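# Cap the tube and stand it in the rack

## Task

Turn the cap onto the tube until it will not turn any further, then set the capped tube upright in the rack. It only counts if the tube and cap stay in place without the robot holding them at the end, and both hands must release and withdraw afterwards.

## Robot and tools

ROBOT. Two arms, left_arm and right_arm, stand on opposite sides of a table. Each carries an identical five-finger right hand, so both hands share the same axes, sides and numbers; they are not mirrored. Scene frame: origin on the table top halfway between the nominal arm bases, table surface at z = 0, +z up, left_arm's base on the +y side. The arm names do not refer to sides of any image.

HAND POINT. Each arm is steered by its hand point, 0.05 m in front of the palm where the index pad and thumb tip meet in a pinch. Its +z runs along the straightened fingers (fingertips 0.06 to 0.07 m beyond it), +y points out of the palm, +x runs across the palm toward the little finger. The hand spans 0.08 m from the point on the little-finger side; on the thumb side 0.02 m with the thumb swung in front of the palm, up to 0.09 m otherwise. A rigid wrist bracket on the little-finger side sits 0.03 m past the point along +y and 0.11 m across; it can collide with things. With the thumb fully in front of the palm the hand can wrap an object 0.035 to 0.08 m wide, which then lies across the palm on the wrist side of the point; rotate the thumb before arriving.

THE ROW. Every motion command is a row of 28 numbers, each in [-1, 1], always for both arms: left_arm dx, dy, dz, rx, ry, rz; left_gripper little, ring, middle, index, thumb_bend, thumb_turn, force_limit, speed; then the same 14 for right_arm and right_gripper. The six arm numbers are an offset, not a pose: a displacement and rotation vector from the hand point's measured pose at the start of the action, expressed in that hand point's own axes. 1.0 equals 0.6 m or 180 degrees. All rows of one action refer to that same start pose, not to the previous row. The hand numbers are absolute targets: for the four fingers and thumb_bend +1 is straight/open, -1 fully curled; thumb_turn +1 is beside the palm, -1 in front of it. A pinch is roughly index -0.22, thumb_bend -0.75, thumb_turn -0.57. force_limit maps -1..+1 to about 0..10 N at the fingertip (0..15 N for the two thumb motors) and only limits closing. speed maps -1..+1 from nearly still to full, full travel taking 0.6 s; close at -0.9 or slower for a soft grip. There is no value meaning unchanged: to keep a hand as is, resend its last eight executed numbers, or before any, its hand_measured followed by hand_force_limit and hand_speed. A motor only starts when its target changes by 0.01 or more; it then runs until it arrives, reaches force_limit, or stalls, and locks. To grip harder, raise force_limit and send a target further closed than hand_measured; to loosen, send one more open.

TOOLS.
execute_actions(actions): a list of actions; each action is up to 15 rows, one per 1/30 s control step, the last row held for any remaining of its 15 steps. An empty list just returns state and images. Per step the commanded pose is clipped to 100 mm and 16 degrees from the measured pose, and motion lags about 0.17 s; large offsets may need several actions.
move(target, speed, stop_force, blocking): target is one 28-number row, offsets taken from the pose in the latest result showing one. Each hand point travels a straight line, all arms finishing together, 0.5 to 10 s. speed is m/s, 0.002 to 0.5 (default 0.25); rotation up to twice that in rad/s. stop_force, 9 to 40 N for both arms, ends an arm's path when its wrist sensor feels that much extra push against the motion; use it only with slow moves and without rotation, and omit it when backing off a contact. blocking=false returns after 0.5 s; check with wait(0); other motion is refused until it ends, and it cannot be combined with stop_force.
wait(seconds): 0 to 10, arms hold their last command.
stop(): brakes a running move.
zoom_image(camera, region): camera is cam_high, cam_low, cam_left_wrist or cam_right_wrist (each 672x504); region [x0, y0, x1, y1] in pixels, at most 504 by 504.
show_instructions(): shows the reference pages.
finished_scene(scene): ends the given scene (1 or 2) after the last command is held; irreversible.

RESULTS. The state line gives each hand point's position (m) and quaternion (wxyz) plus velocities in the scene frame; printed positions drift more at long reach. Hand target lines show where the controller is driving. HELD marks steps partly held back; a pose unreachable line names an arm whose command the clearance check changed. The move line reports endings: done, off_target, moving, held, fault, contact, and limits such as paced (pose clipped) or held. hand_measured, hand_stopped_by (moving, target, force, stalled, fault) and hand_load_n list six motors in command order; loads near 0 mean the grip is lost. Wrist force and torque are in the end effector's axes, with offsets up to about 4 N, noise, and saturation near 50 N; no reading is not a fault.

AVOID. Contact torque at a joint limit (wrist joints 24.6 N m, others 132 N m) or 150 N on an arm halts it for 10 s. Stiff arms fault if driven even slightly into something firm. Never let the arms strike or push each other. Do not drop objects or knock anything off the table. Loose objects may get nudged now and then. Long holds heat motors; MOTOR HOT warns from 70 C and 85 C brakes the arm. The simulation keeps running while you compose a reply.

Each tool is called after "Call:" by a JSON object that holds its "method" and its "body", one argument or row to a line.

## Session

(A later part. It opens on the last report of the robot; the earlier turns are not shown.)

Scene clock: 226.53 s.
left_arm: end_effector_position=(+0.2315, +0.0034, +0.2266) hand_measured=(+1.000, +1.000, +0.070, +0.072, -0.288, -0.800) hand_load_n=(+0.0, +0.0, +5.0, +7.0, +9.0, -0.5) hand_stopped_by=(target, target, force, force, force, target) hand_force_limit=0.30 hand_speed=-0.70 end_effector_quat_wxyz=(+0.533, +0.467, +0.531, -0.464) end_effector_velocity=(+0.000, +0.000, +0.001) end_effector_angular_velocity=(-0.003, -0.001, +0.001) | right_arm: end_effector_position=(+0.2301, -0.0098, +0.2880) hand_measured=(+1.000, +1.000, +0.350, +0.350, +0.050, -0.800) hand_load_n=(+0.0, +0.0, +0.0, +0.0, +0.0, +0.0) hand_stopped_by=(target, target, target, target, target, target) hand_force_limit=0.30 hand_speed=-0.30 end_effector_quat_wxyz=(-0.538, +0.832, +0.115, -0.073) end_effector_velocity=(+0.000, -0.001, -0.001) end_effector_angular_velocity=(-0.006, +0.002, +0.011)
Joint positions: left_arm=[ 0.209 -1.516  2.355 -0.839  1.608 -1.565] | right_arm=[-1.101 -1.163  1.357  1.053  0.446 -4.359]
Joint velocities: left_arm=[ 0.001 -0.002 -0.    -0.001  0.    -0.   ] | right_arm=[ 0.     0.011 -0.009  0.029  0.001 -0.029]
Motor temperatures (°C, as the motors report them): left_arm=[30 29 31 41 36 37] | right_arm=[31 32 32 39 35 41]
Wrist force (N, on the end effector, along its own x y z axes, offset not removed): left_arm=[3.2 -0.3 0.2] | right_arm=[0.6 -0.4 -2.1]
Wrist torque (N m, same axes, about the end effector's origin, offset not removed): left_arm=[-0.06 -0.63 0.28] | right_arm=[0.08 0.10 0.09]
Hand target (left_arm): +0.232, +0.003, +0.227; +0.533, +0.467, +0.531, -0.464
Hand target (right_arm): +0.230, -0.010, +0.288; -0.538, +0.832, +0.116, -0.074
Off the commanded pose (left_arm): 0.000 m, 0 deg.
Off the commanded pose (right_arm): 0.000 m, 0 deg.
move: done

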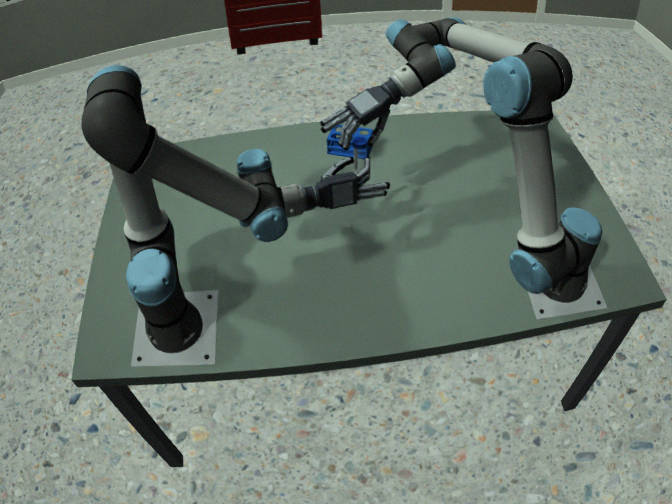

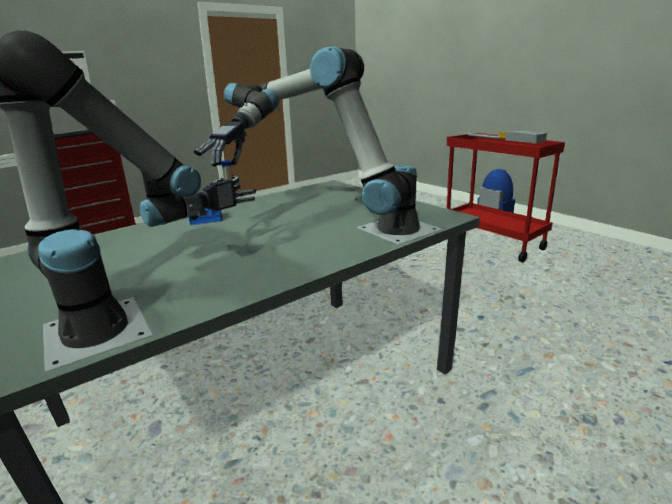

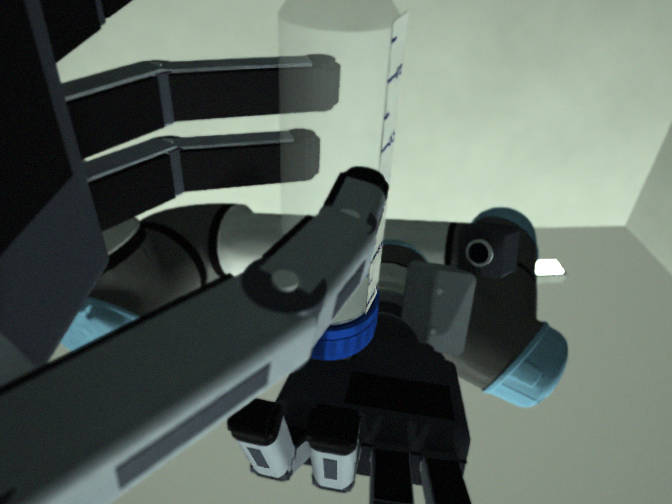

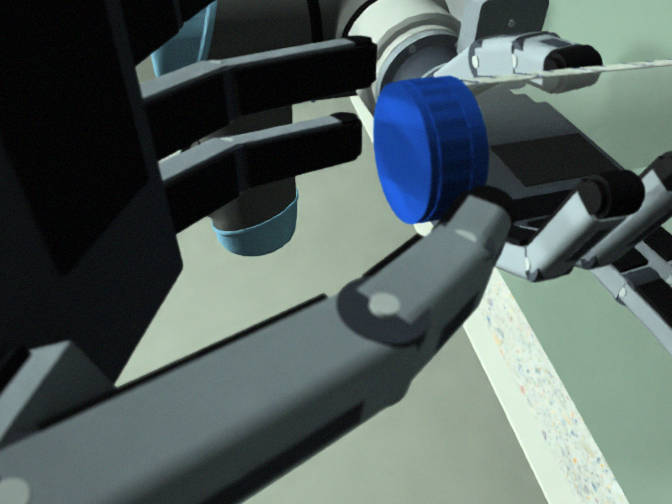

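Good. Repeat.

Call:
{"method": "move", "body": {
  "target": [0,0,0,0,0,0,1,1,-0.4,-0.4,-0.3,-0.8,0.3,-0.7,0,0,0,0,0,0,1,1,-0.4,-0.4,-0.2,-0.8,0.3,-0.7]
}}

Call:
{"method": "move", "body": {
  "target": [-0.0007,0,0,0,0,0,1,1,-0.4,-0.4,-0.3,-0.8,0.3,-0.7,0.0025,-0.0056,0.0127,0,0.2275,0.103,1,1,-0.4,-0.4,-0.2,-0.8,0.3,-0.7],
  "speed": 0.2
}}

Call:
{"method": "move", "body": {
  "target": [-0.0007,0,0,0,0,0,1,1,-0.4,-0.4,-0.3,-0.8,0.3,-0.7,0.0025,-0.0056,0.0127,0,0.2275,0.103,1,1,-0.4,-0.4,-0.2,-0.8,0.3,-0.7],
  "speed": 0.2
}}

Call:
{"method": "move", "body": {
  "target": [0,0,0,0,0,0,1,1,-0.4,-0.4,-0.3,-0.8,0.3,-0.7,0,0,0,0,0,0,1,1,0.35,0.35,0.05,-0.8,0.3,-0.3]
}}

Call:
{"method": "move", "body": {
  "target": [0,0,0,0,0,0,1,1,-0.4,-0.4,-0.3,-0.8,0.3,-0.7,0.022,0.0058,-0.0128,0,-0.455,-0.206,1,1,0.35,0.35,0.05,-0.8,0.3,-0.3],
  "speed": 0.3
}}

Call:
{"method": "move", "body": {
  "target": [0,0,0,0,0,0,1,1,-0.4,-0.4,-0.3,-0.8,0.3,-0.7,0,0,0,0,0,0,1,1,-0.4,-0.4,-0.2,-0.8,0.3,-0.7]
}}

Call:
{"method": "move", "body": {
  "target": [-0.0007,0,0,0,0,0,1,1,-0.4,-0.4,-0.3,-0.8,0.3,-0.7,0.0025,-0.0056,0.0127,0,0.2275,0.103,1,1,-0.4,-0.4,-0.2,-0.8,0.3,-0.7],
  "speed": 0.2
}}

Scene clock: 237.43 s.
left_arm: end_effector_position=(+0.2315, +0.0034, +0.2266) hand_measured=(+1.000, +1.000, +0.070, +0.072, -0.288, -0.800) hand_load_n=(+0.0, +0.0, +5.5, +7.0, +9.0, -0.5) hand_stopped_by=(target, target, force, force, force, target) hand_force_limit=0.30 hand_speed=-0.70 end_effector_quat_wxyz=(+0.533, +0.467, +0.531, -0.464) end_effector_velocity=(+0.000, +0.000, -0.000) end_effector_angular_velocity=(+0.000, -0.000, +0.001) | right_arm: end_effector_position=(+0.2301, -0.0098, +0.2880) hand_measured=(+1.000, +1.000, +0.070, +0.038, -0.130, -0.800) hand_load_n=(+0.0, +0.0, +4.5, +9.0, +11.5, +0.0) hand_stopped_by=(target, target, force, force, force, target) hand_force_limit=0.30 hand_speed=-0.70 end_effector_quat_wxyz=(-0.538, +0.832, +0.115, -0.073) end_effector_velocity=(+0.001, -0.001, +0.000) end_effector_angular_velocity=(-0.000, +0.000, -0.002)
Joint positions: left_arm=[ 0.209 -1.516  2.355 -0.839  1.608 -1.565] | right_arm=[-1.101 -1.163  1.357  1.053  0.446 -4.359]
Joint velocities: left_arm=[ 0.001  0.    -0.    -0.    -0.     0.   ] | right_arm=[-0.002 -0.    -0.     0.001 -0.     0.   ]
Motor temperatures (°C, as the motors report them): left_arm=[30 29 31 41 36 37] | right_arm=[31 32 32 39 35 41]
Wrist force (N, on the end effector, along its own x y z axes, offset not removed): left_arm=[4.0 1.3 0.4] | right_arm=[0.9 -1.0 -0.5]
Wrist torque (N m, same axes, about the end effector's origin, offset not removed): left_arm=[0.24 -0.57 0.23] | right_arm=[0.20 0.01 0.00]
Hand target (left_arm): +0.232, +0.003, +0.227; +0.533, +0.467, +0.531, -0.464
Hand target (right_arm): +0.230, -0.010, +0.288; -0.538, +0.832, +0.115, -0.073
Off the commanded pose (left_arm): 0.000 m, 0 deg.
Off the commanded pose (right_arm): 0.000 m, 0 deg.
move: done

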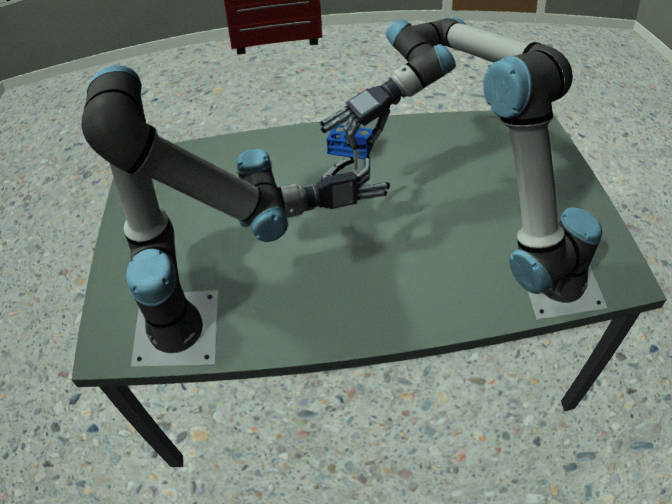

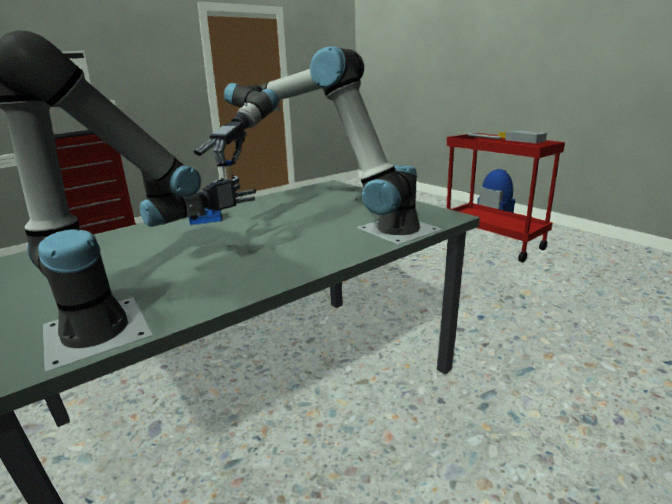

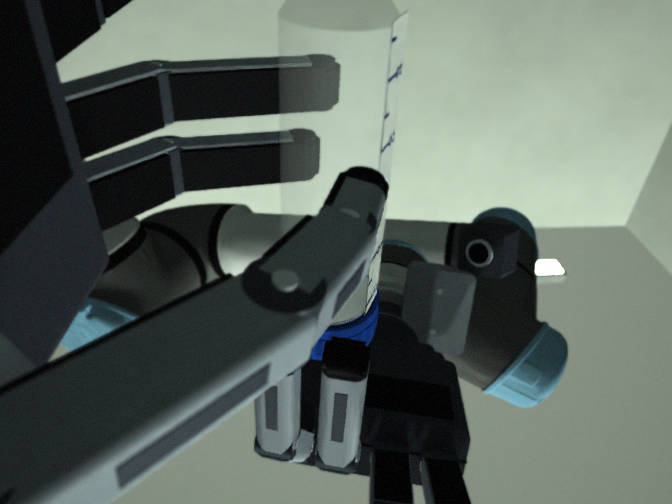

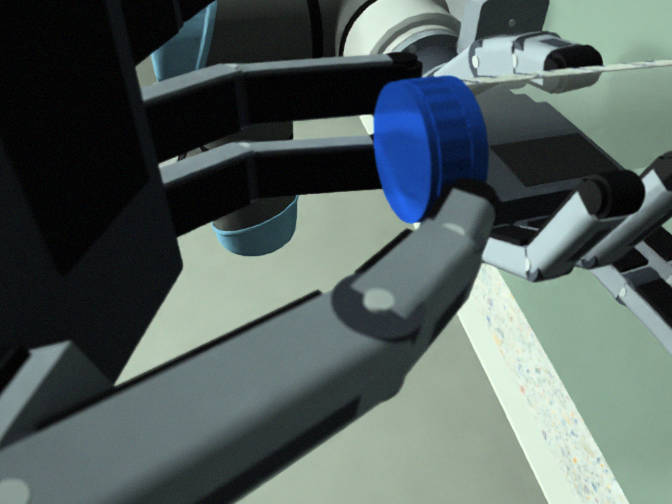

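Scene clock: 239.90 s.
left_arm: end_effector_position=(+0.2315, +0.0034, +0.2270) hand_measured=(+1.000, +1.000, +0.070, +0.072, -0.288, -0.800) hand_load_n=(+0.0, +0.0, +5.5, +7.0, +9.0, +0.0) hand_stopped_by=(target, target, force, force, force, target) hand_force_limit=0.30 hand_speed=-0.70 end_effector_quat_wxyz=(+0.533, +0.467, +0.531, -0.464) end_effector_velocity=(+0.000, +0.000, -0.001) end_effector_angular_velocity=(+0.003, +0.001, +0.000) | right_arm: end_effector_position=(+0.2292, -0.0014, +0.2879) hand_measured=(+1.000, +1.000, +0.070, +0.038, -0.130, -0.800) hand_load_n=(+0.0, +0.0, +5.0, +9.0, +10.5, -0.5) hand_stopped_by=(target, target, force, force, force, target) hand_force_limit=0.30 hand_speed=-0.70 end_effector_quat_wxyz=(+0.526, -0.813, +0.211, -0.136) end_effector_velocity=(+0.001, -0.000, -0.000) end_effector_angular_velocity=(-0.002, -0.002, -0.013)
Joint positions: left_arm=[ 0.209 -1.517  2.355 -0.838  1.608 -1.565] | right_arm=[-0.898 -1.556  1.691  0.325  1.176 -3.33 ]
Joint velocities: left_arm=[ 0.     0.    -0.     0.003  0.     0.   ] | right_arm=[ 0.006 -0.001  0.001 -0.003  0.018  0.007]
Motor temperatures (°C, as the motors report them): left_arm=[30 29 31 41 36 37] | right_arm=[31 32 32 39 35 41]
Wrist force (N, on the end effector, along its own x y z axes, offset not removed): left_arm=[4.4 0.9 1.1] | right_arm=[-0.6 -3.0 -1.0]
Wrist torque (N m, same axes, about the end effector's origin, offset not removed): left_arm=[0.25 -0.27 0.22] | right_arm=[0.16 0.23 -0.19]
Hand target (left_arm): +0.232, +0.003, +0.227; +0.533, +0.467, +0.531, -0.464
Hand target (right_arm): +0.229, -0.001, +0.288; -0.525, +0.813, -0.212, +0.137
Off the commanded pose (left_arm): 0.000 m, 0 deg.
Off the commanded pose (right_arm): 0.000 m, 0 deg.
move: done

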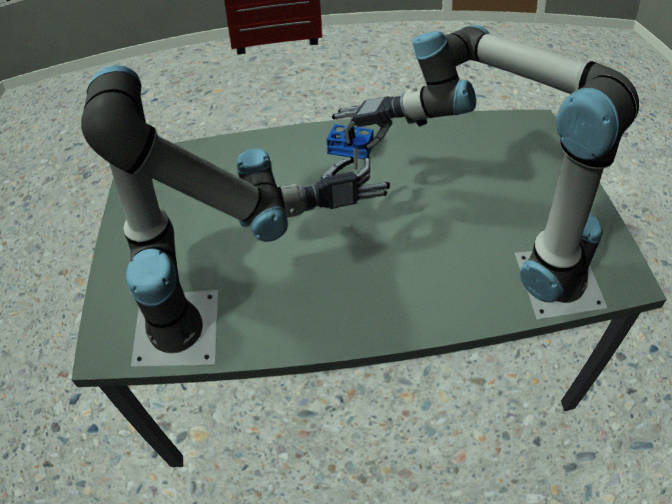

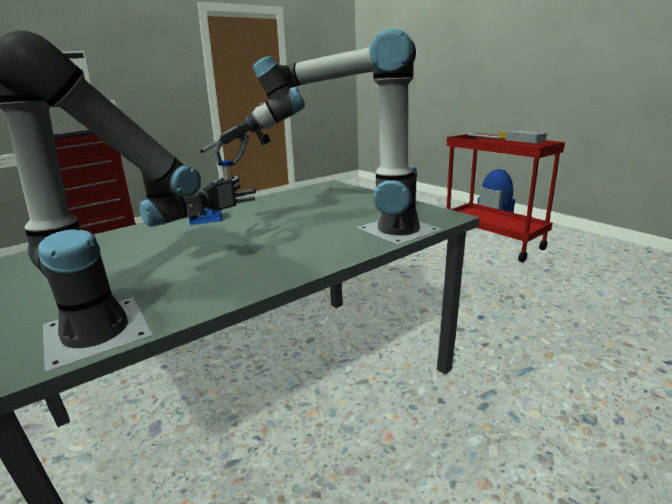

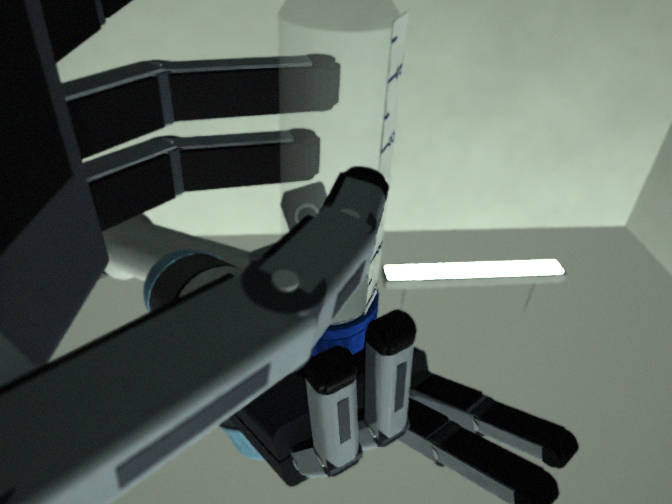

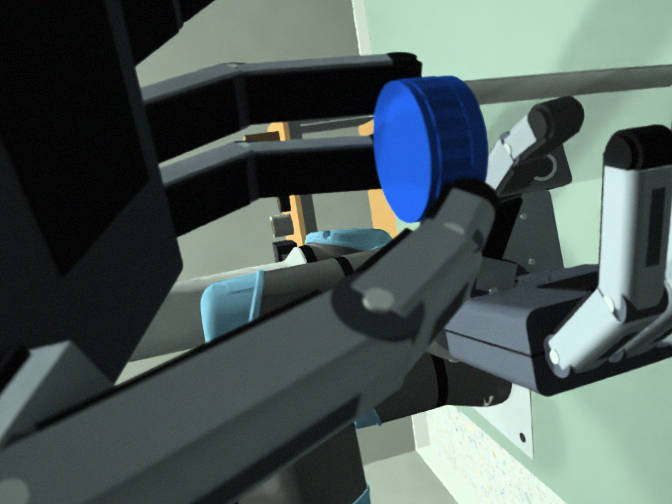

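Scene clock: 242.37 s.
left_arm: end_effector_position=(+0.2315, +0.0034, +0.2274) hand_measured=(+1.000, +1.000, +0.070, +0.070, -0.292, -0.800) hand_load_n=(+0.0, +0.0, +2.5, +1.5, +2.5, -0.5) hand_stopped_by=(target, target, force, force, force, target) hand_force_limit=0.30 hand_speed=-0.70 end_effector_quat_wxyz=(+0.533, +0.467, +0.531, -0.464) end_effector_velocity=(-0.000, -0.000, -0.000) end_effector_angular_velocity=(-0.000, -0.000, -0.001) | right_arm: end_effector_position=(+0.2346, +0.0052, +0.2877) hand_measured=(+1.000, +1.000, +0.070, +0.038, -0.130, -0.800) hand_load_n=(+0.0, +0.0, +7.0, +6.5, +11.5, -0.5) hand_stopped_by=(target, target, force, force, force, target) hand_force_limit=0.30 hand_speed=-0.70 end_effector_quat_wxyz=(+0.434, -0.671, +0.506, -0.326) end_effector_velocity=(+0.000, +0.000, -0.000) end_effector_angular_velocity=(-0.001, +0.003, -0.013)
Joint positions: left_arm=[ 0.209 -1.518  2.354 -0.836  1.608 -1.565] | right_arm=[-0.485 -1.38   1.506  0.431  2.249 -2.767]
Joint velocities: left_arm=[-0.001 -0.     0.    -0.    -0.     0.   ] | right_arm=[ 0.005  0.009 -0.011  0.013  0.015  0.014]
Motor temperatures (°C, as the motors report them): left_arm=[30 29 31 41 36 37] | right_arm=[31 32 32 39 35 41]
Wrist force (N, on the end effector, along its own x y z axes, offset not removed): left_arm=[2.8 -3.1 0.7] | right_arm=[2.1 -1.9 1.7]
Wrist torque (N m, same axes, about the end effector's origin, offset not removed): left_arm=[0.03 -0.38 0.08] | right_arm=[0.27 -0.13 0.09]
Hand target (left_arm): +0.232, +0.003, +0.227; +0.533, +0.467, +0.531, -0.464
Hand target (right_arm): +0.235, +0.005, +0.288; -0.433, +0.670, -0.507, +0.326
Off the commanded pose (left_arm): 0.000 m, 0 deg.
Off the commanded pose (right_arm): 0.000 m, 0 deg.
move: done

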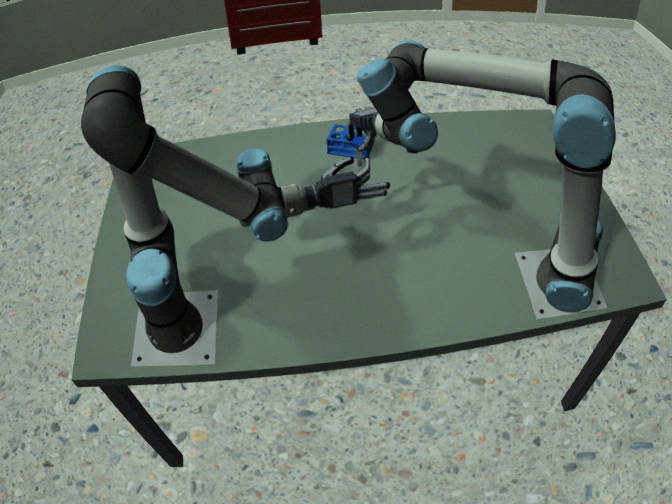

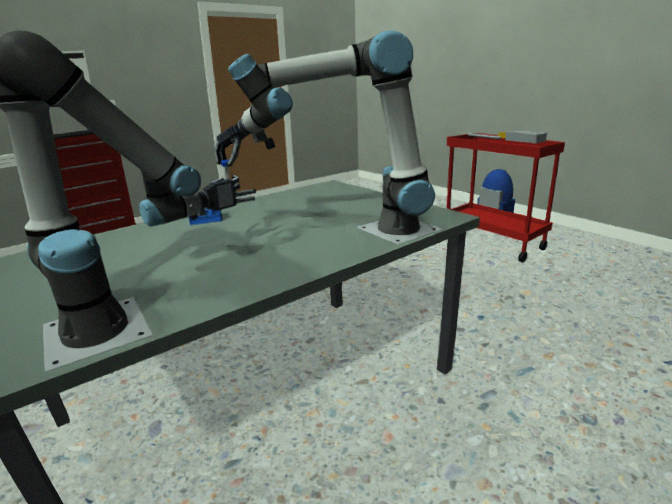

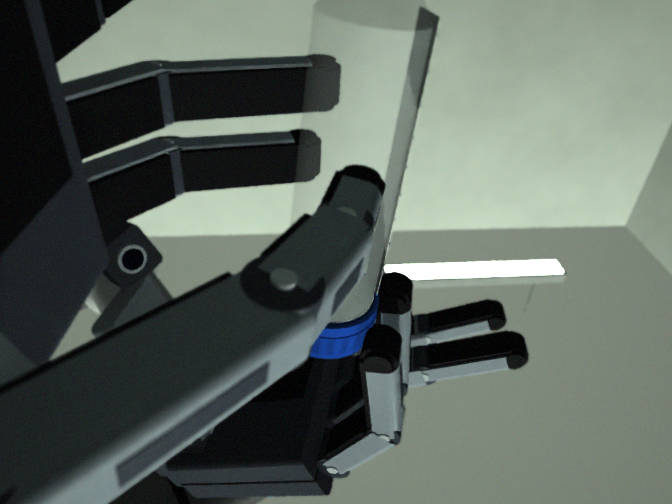

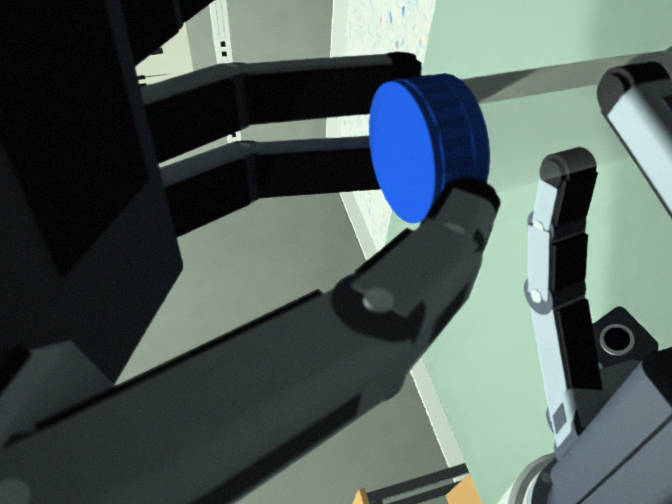

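Scene clock: 242.90 s.
left_arm: end_effector_position=(+0.2315, +0.0034, +0.2274) hand_measured=(+1.000, +1.000, +0.070, +0.070, -0.292, -0.800) hand_load_n=(+0.0, +0.0, +2.0, +0.5, +1.5, +0.0) hand_stopped_by=(target, target, force, force, force, target) hand_force_limit=0.30 hand_speed=-0.70 end_effector_quat_wxyz=(+0.533, +0.467, +0.531, -0.464) end_effector_velocity=(+0.001, +0.000, -0.000) end_effector_angular_velocity=(+0.001, +0.000, +0.001) | right_arm: end_effector_position=(+0.2345, +0.0052, +0.2877) hand_measured=(+1.000, +1.000, +0.350, +0.350, +0.050, -0.800) hand_load_n=(+0.0, +0.0, +0.0, +0.0, +0.0, +0.0) hand_stopped_by=(target, target, target, target, target, target) hand_force_limit=0.30 hand_speed=-0.30 end_effector_quat_wxyz=(+0.434, -0.671, +0.506, -0.326) end_effector_velocity=(-0.000, -0.000, -0.000) end_effector_angular_velocity=(+0.000, +0.000, +0.000)
Joint positions: left_arm=[ 0.209 -1.518  2.354 -0.836  1.608 -1.565] | right_arm=[-0.485 -1.38   1.506  0.431  2.249 -2.767]
Joint velocities: left_arm=[ 0.001  0.001 -0.     0.    -0.     0.   ] | right_arm=[ 0.    -0.001  0.001  0.    -0.     0.001]
Motor temperatures (°C, as the motors report them): left_arm=[30 29 31 41 36 37] | right_arm=[31 32 32 39 35 41]
Wrist force (N, on the end effector, along its own x y z axes, offset not removed): left_arm=[3.0 1.0 1.2] | right_arm=[-0.2 3.0 -0.4]
Wrist torque (N m, same axes, about the end effector's origin, offset not removed): left_arm=[0.14 -0.61 0.23] | right_arm=[0.55 0.21 0.13]
Hand target (left_arm): +0.232, +0.003, +0.227; +0.533, +0.467, +0.531, -0.464
Hand target (right_arm): +0.235, +0.005, +0.288; -0.434, +0.671, -0.506, +0.326
Off the commanded pose (left_arm): 0.000 m, 0 deg.
Off the commanded pose (right_arm): 0.000 m, 0 deg.
move: done

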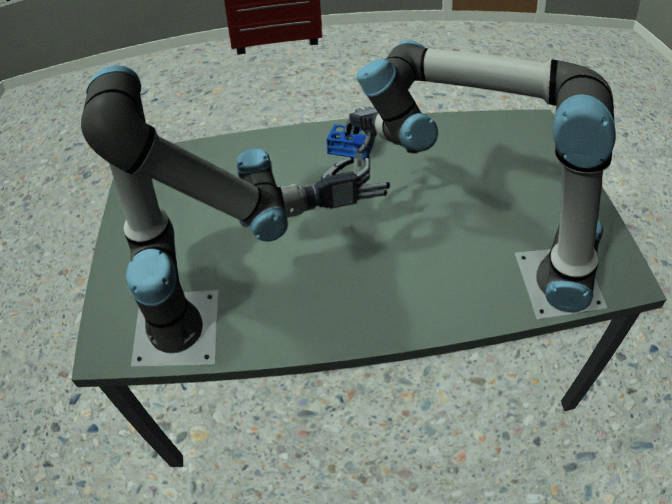

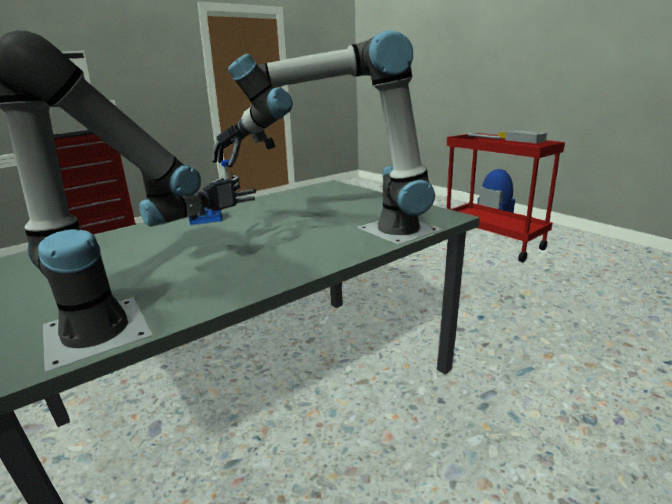

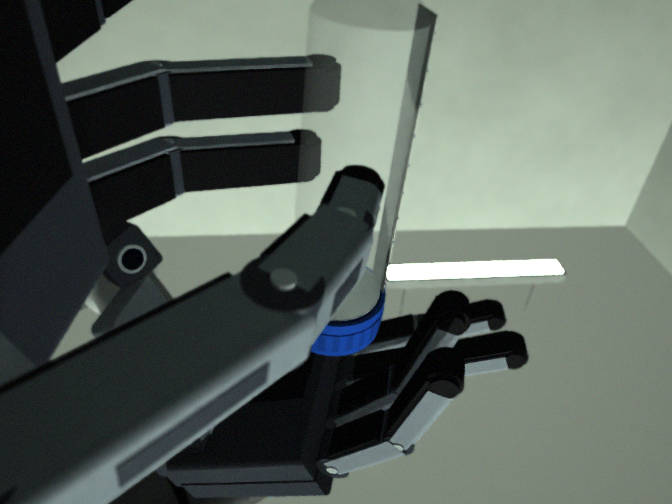

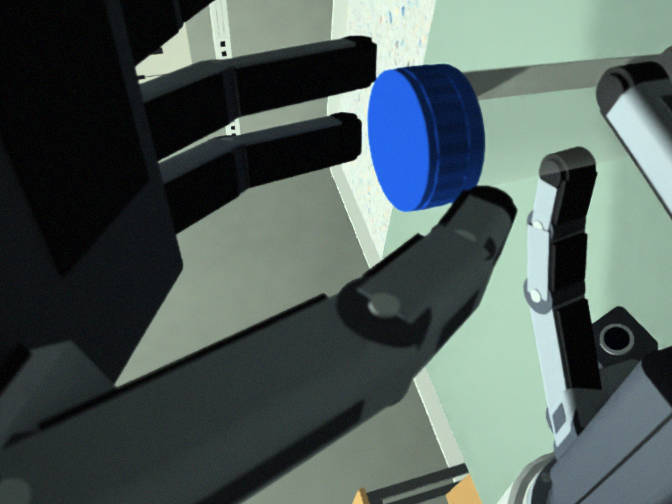

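Scene clock: 246.23 s.
left_arm: end_effector_position=(+0.2315, +0.0034, +0.2274) hand_measured=(+1.000, +1.000, +0.070, +0.070, -0.292, -0.800) hand_load_n=(+0.0, +0.0, +2.0, +0.0, +1.5, +0.0) hand_stopped_by=(target, target, force, force, force, target) hand_force_limit=0.30 hand_speed=-0.70 end_effector_quat_wxyz=(+0.533, +0.467, +0.531, -0.464) end_effector_velocity=(-0.000, +0.000, +0.000) end_effector_angular_velocity=(+0.001, +0.000, +0.000) | right_arm: end_effector_position=(+0.2301, -0.0098, +0.2879) hand_measured=(+1.000, +1.000, +0.350, +0.350, +0.050, -0.800) hand_load_n=(+0.0, +0.0, +0.0, +0.0, +0.0, +0.0) hand_stopped_by=(target, target, target, target, target, target) hand_force_limit=0.30 hand_speed=-0.30 end_effector_quat_wxyz=(-0.539, +0.831, +0.116, -0.074) end_effector_velocity=(+0.001, -0.001, -0.000) end_effector_angular_velocity=(-0.006, +0.002, +0.011)
Joint positions: left_arm=[ 0.209 -1.518  2.354 -0.836  1.608 -1.565] | right_arm=[-1.101 -1.163  1.357  1.054  0.445 -4.362]
Joint velocities: left_arm=[-0.    -0.001  0.     0.001 -0.    -0.   ] | right_arm=[-0.001  0.01  -0.009  0.03   0.001 -0.029]
Motor temperatures (°C, as the motors report them): left_arm=[30 29 31 41 36 37] | right_arm=[31 32 32 39 35 41]
Wrist force (N, on the end effector, along its own x y z axes, offset not removed): left_arm=[2.8 0.7 1.2] | right_arm=[1.8 1.4 -1.7]
Wrist torque (N m, same axes, about the end effector's origin, offset not removed): left_arm=[0.06 -0.57 0.28] | right_arm=[0.38 -0.17 0.07]
Hand target (left_arm): +0.232, +0.003, +0.227; +0.533, +0.467, +0.531, -0.464
Hand target (right_arm): +0.230, -0.010, +0.288; -0.539, +0.831, +0.117, -0.074
Off the commanded pose (left_arm): 0.000 m, 0 deg.
Off the commanded pose (right_arm): 0.000 m, 0 deg.
move: done

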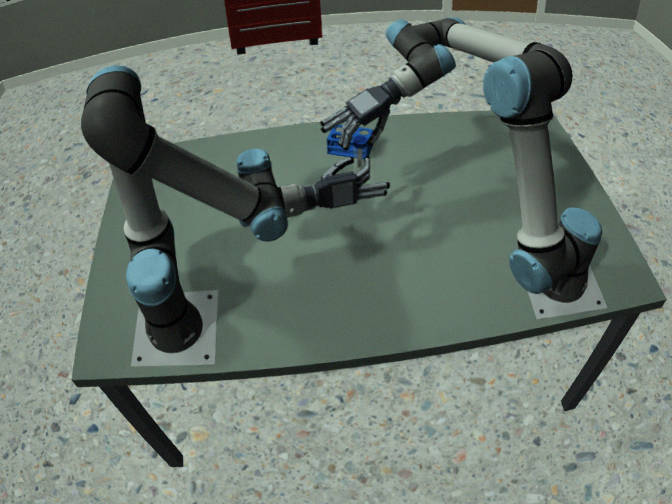

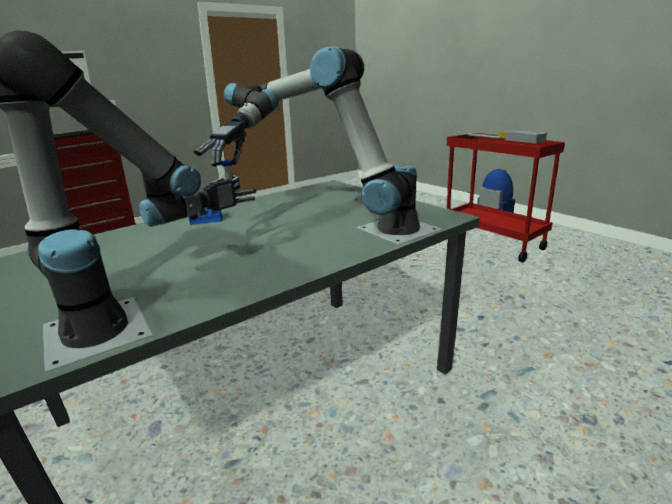

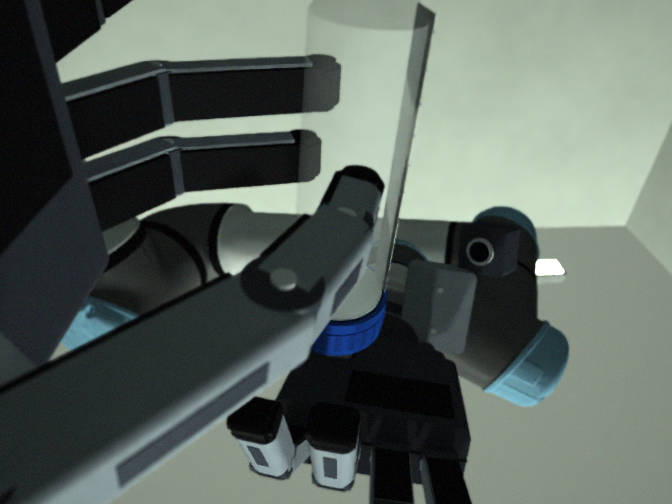

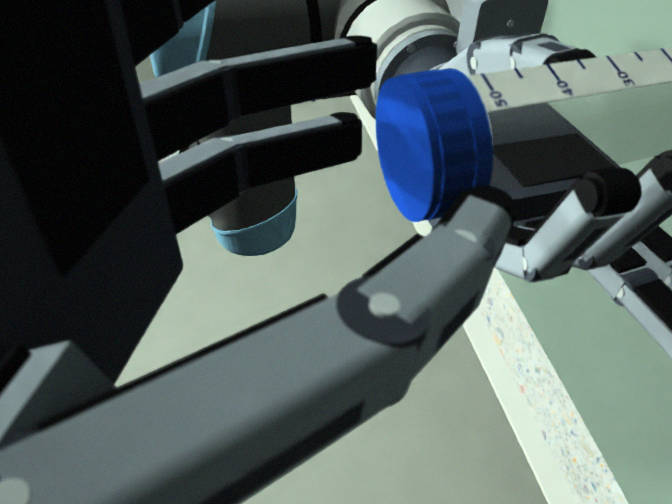

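Scene clock: 248.00 s.
left_arm: end_effector_position=(+0.2315, +0.0034, +0.2274) hand_measured=(+1.000, +1.000, +0.070, +0.070, -0.294, -0.800) hand_load_n=(+0.0, +0.0, +0.0, +0.0, +0.0, +0.0) hand_stopped_by=(target, target, force, force, force, target) hand_force_limit=0.30 hand_speed=-0.70 end_effector_quat_wxyz=(+0.533, +0.467, +0.531, -0.464) end_effector_velocity=(+0.001, +0.000, +0.000) end_effector_angular_velocity=(+0.000, +0.000, +0.002) | right_arm: end_effector_position=(+0.2301, -0.0098, +0.2879) hand_measured=(+1.000, +1.000, -0.400, -0.398, -0.198, -0.800) hand_load_n=(+0.0, +0.0, +0.0, +2.5, +2.0, +0.0) hand_stopped_by=(target, target, target, target, target, target) hand_force_limit=0.30 hand_speed=-0.70 end_effector_quat_wxyz=(-0.539, +0.831, +0.116, -0.074) end_effector_velocity=(+0.000, -0.000, +0.000) end_effector_angular_velocity=(-0.000, +0.001, -0.002)
Joint positions: left_arm=[ 0.209 -1.518  2.354 -0.836  1.608 -1.565] | right_arm=[-1.101 -1.163  1.357  1.054  0.445 -4.362]
Joint velocities: left_arm=[ 0.002 -0.    -0.     0.001 -0.    -0.   ] | right_arm=[-0.001 -0.     0.     0.001  0.     0.   ]
Motor temperatures (°C, as the motors report them): left_arm=[30 29 31 41 36 37] | right_arm=[31 32 32 39 35 41]
Wrist force (N, on the end effector, along its own x y z axes, offset not removed): left_arm=[2.4 1.2 0.5] | right_arm=[0.4 2.0 1.3]
Wrist torque (N m, same axes, about the end effector's origin, offset not removed): left_arm=[0.19 -0.55 0.25] | right_arm=[0.27 -0.02 0.09]
Hand target (left_arm): +0.232, +0.003, +0.227; +0.533, +0.467, +0.531, -0.464
Hand target (right_arm): +0.230, -0.010, +0.288; -0.539, +0.831, +0.116, -0.074
Off the commanded pose (left_arm): 0.000 m, 0 deg.
Off the commanded pose (right_arm): 0.000 m, 0 deg.
move: done

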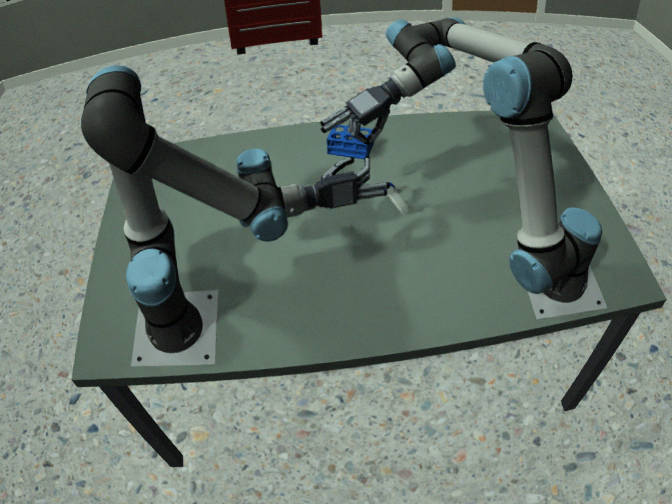

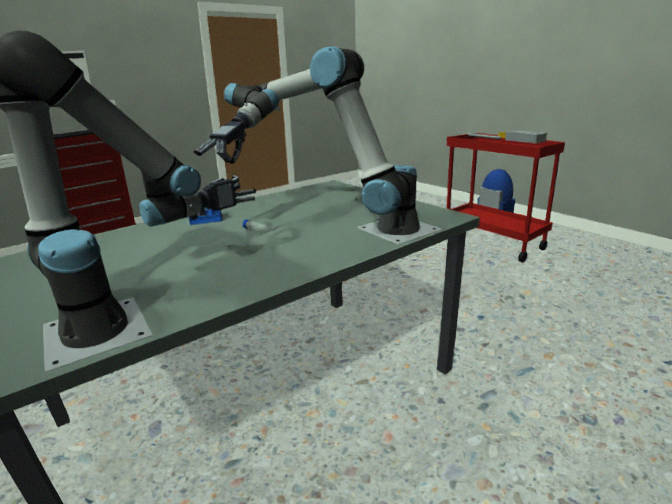

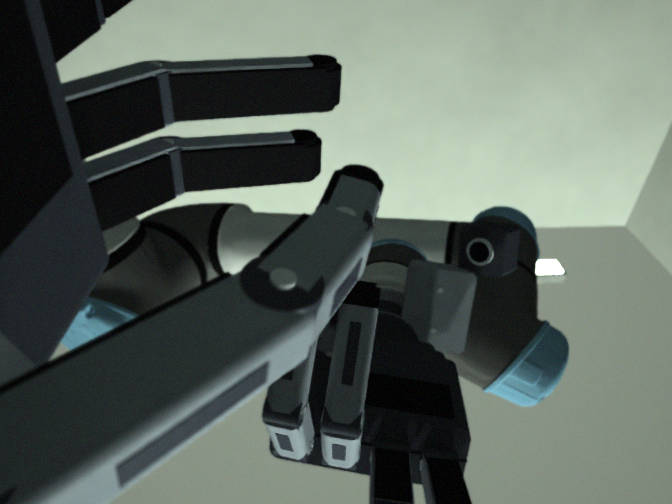

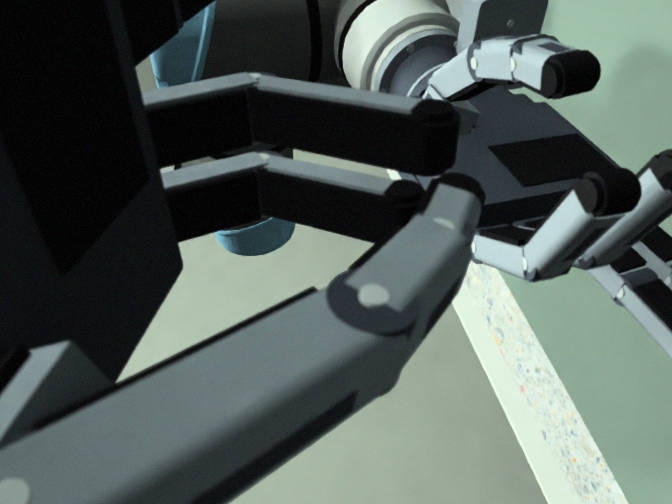

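Scene clock: 250.47 s.
left_arm: end_effector_position=(+0.2315, +0.0034, +0.2278) hand_measured=(+1.000, +1.000, +0.070, +0.070, -0.294, -0.800) hand_load_n=(+0.0, +0.0, +0.0, +0.0, +0.0, +0.0) hand_stopped_by=(target, target, force, force, force, target) hand_force_limit=0.30 hand_speed=-0.70 end_effector_quat_wxyz=(+0.533, +0.467, +0.531, -0.464) end_effector_velocity=(-0.000, -0.000, +0.000) end_effector_angular_velocity=(-0.001, -0.000, -0.001) | right_arm: end_effector_position=(+0.2292, -0.0014, +0.2878) hand_measured=(+1.000, +1.000, -0.400, -0.398, -0.198, -0.800) hand_load_n=(+0.0, +0.0, +0.0, +2.5, +2.0, +0.0) hand_stopped_by=(target, target, target, target, target, target) hand_force_limit=0.30 hand_speed=-0.70 end_effector_quat_wxyz=(+0.526, -0.813, +0.211, -0.136) end_effector_velocity=(+0.000, +0.000, -0.000) end_effector_angular_velocity=(-0.001, -0.001, -0.012)
Joint positions: left_arm=[ 0.209 -1.519  2.354 -0.835  1.608 -1.565] | right_arm=[-0.899 -1.556  1.692  0.324  1.173 -3.33 ]
Joint velocities: left_arm=[-0.001 -0.    -0.    -0.001  0.    -0.   ] | right_arm=[ 0.007 -0.001  0.001 -0.003  0.018  0.008]
Motor temperatures (°C, as the motors report them): left_arm=[30 29 31 41 36 37] | right_arm=[31 32 32 39 35 41]
Wrist force (N, on the end effector, along its own x y z axes, offset not removed): left_arm=[1.0 2.0 -0.7] | right_arm=[0.1 1.1 1.4]
Wrist torque (N m, same axes, about the end effector's origin, offset not removed): left_arm=[0.43 -0.25 0.14] | right_arm=[0.13 0.04 -0.03]
Hand target (left_arm): +0.232, +0.003, +0.228; +0.533, +0.467, +0.531, -0.464
Hand target (right_arm): +0.229, -0.001, +0.288; -0.526, +0.812, -0.211, +0.137
Off the commanded pose (left_arm): 0.000 m, 0 deg.
Off the commanded pose (right_arm): 0.000 m, 0 deg.
move: done

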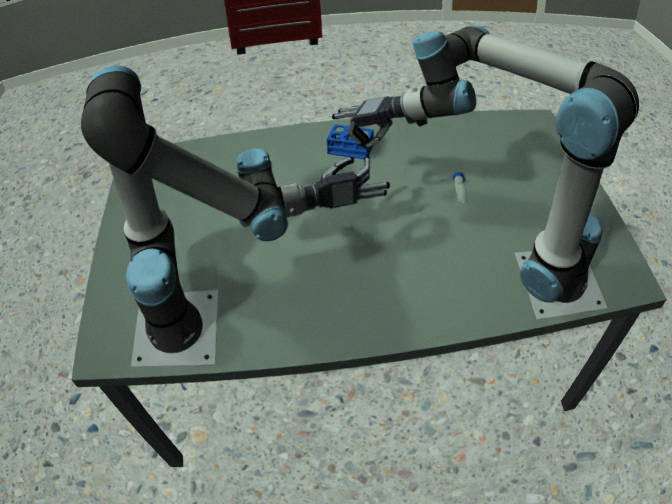

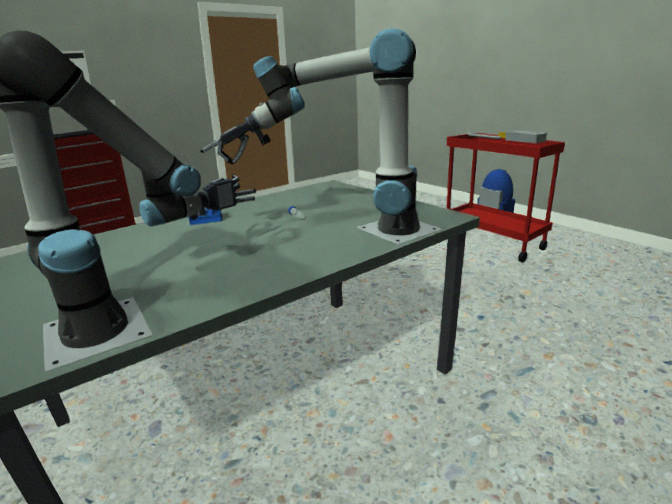

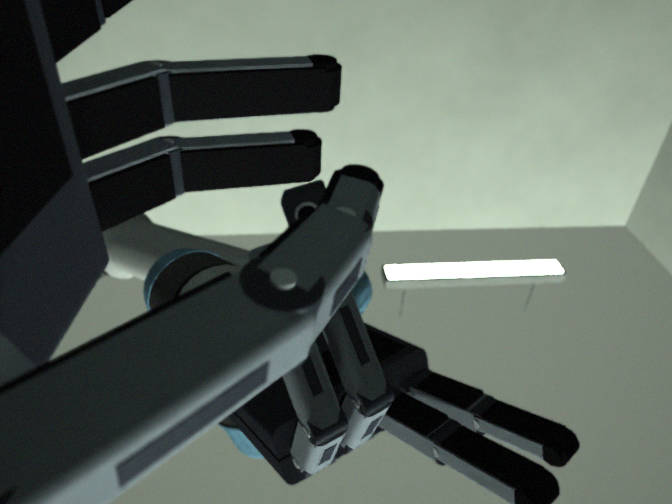

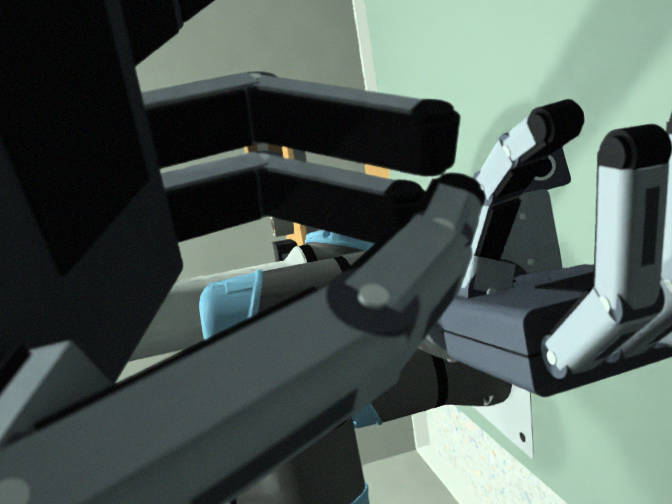

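Dropped, rolling. Retreat left and look.

Call:
{"method": "move", "body": {
  "target": [0,-0.1,-0.25,0,0,0,1,1,0.6,0.6,0.3,-0.8,0.3,-0.3,0,0,0,0,0,0,1,1,0.35,0.35,0.05,-0.8,0.3,-0.3]
}}

Scene clock: 254.20 s.
left_arm: end_effector_position=(+0.1807, +0.0999, +0.2205) hand_measured=(+1.000, +1.000, +0.600, +0.600, +0.300, -0.800) hand_load_n=(+0.0, +0.0, +0.0, +0.0, +0.0, +0.0) hand_stopped_by=(target, target, target, target, target, target) hand_force_limit=0.30 hand_speed=-0.30 end_effector_quat_wxyz=(+0.531, +0.472, +0.527, -0.467) end_effector_velocity=(+0.000, +0.001, +0.000) end_effector_angular_velocity=(-0.002, +0.000, -0.000) | right_arm: end_effector_position=(+0.2292, -0.0015, +0.2878) hand_measured=(+1.000, +1.000, +0.350, +0.350, +0.050, -0.800) hand_load_n=(+0.0, +0.0, +0.0, +0.0, +0.0, +0.0) hand_stopped_by=(target, target, target, target, target, target) hand_force_limit=0.30 hand_speed=-0.30 end_effector_quat_wxyz=(+0.526, -0.813, +0.211, -0.136) end_effector_velocity=(-0.001, -0.000, -0.001) end_effector_angular_velocity=(-0.001, +0.002, +0.000)
Joint positions: left_arm=[ 0.031 -1.834  2.644 -0.81   1.443 -1.562] | right_arm=[-0.899 -1.556  1.692  0.324  1.173 -3.33 ]
Joint velocities: left_arm=[ 0.001 -0.002  0.001 -0.001  0.001 -0.   ] | right_arm=[0.    0.    0.    0.001 0.    0.   ]
Motor temperatures (°C, as the motors report them): left_arm=[30 29 31 41 36 37] | right_arm=[31 32 32 39 35 41]
Wrist force (N, on the end effector, along its own x y z axes, offset not removed): left_arm=[2.1 1.1 0.3] | right_arm=[0.5 -0.2 0.7]
Wrist torque (N m, same axes, about the end effector's origin, offset not removed): left_arm=[0.17 -0.51 0.13] | right_arm=[0.00 0.01 0.04]
Hand target (left_arm): +0.181, +0.100, +0.221; +0.531, +0.472, +0.527, -0.467
Hand target (right_arm): +0.229, -0.001, +0.288; -0.526, +0.813, -0.211, +0.136
Off the commanded pose (left_arm): 0.053 m, 1 deg.
Off the commanded pose (right_arm): 0.000 m, 0 deg.
move: held (left_arm); limits=held; held on 12 of 33 steps (left_arm), including the last (left_arm)
pose unreachable (left arm): on one or more control steps of this call, first in action 0 (counted from 0), this arm could not follow its commanded pose, so it was not sent that pose on those steps. On the call's last step it was still not sent that pose. It may still have moved: this result reports where it is.
cause: the commanded pose would bring two parts of the arm too close to each other (joints 3 (elbow) to 5 (wrist 2) lie between them).

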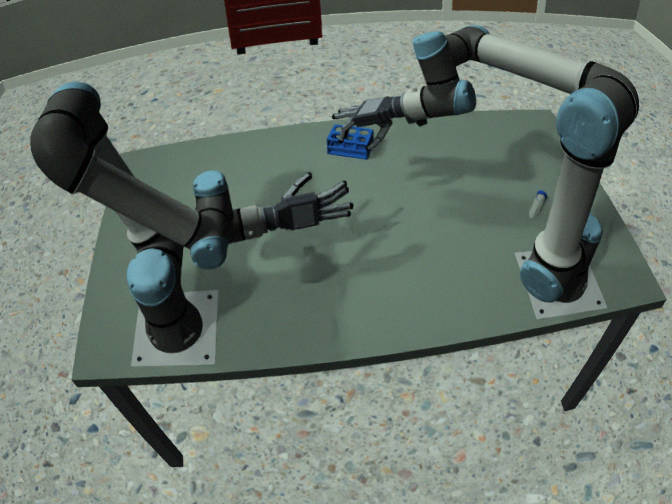

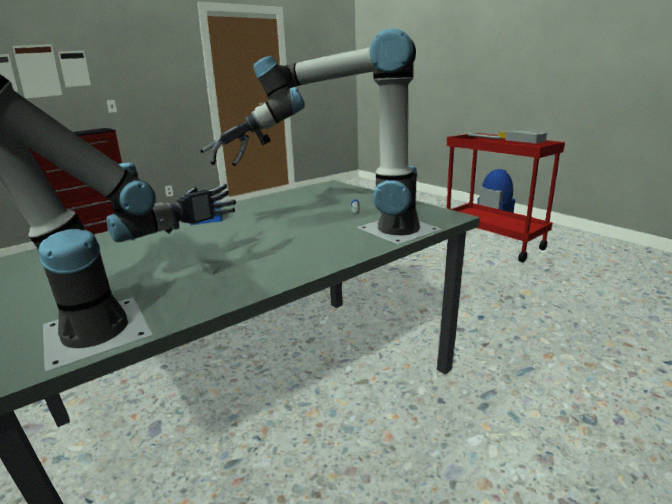

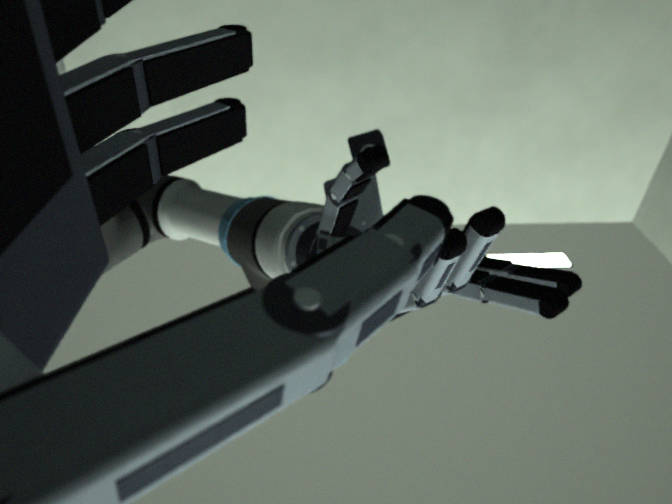

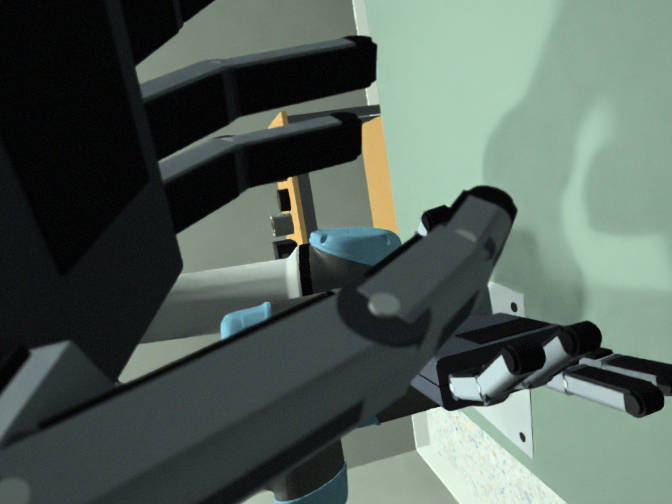

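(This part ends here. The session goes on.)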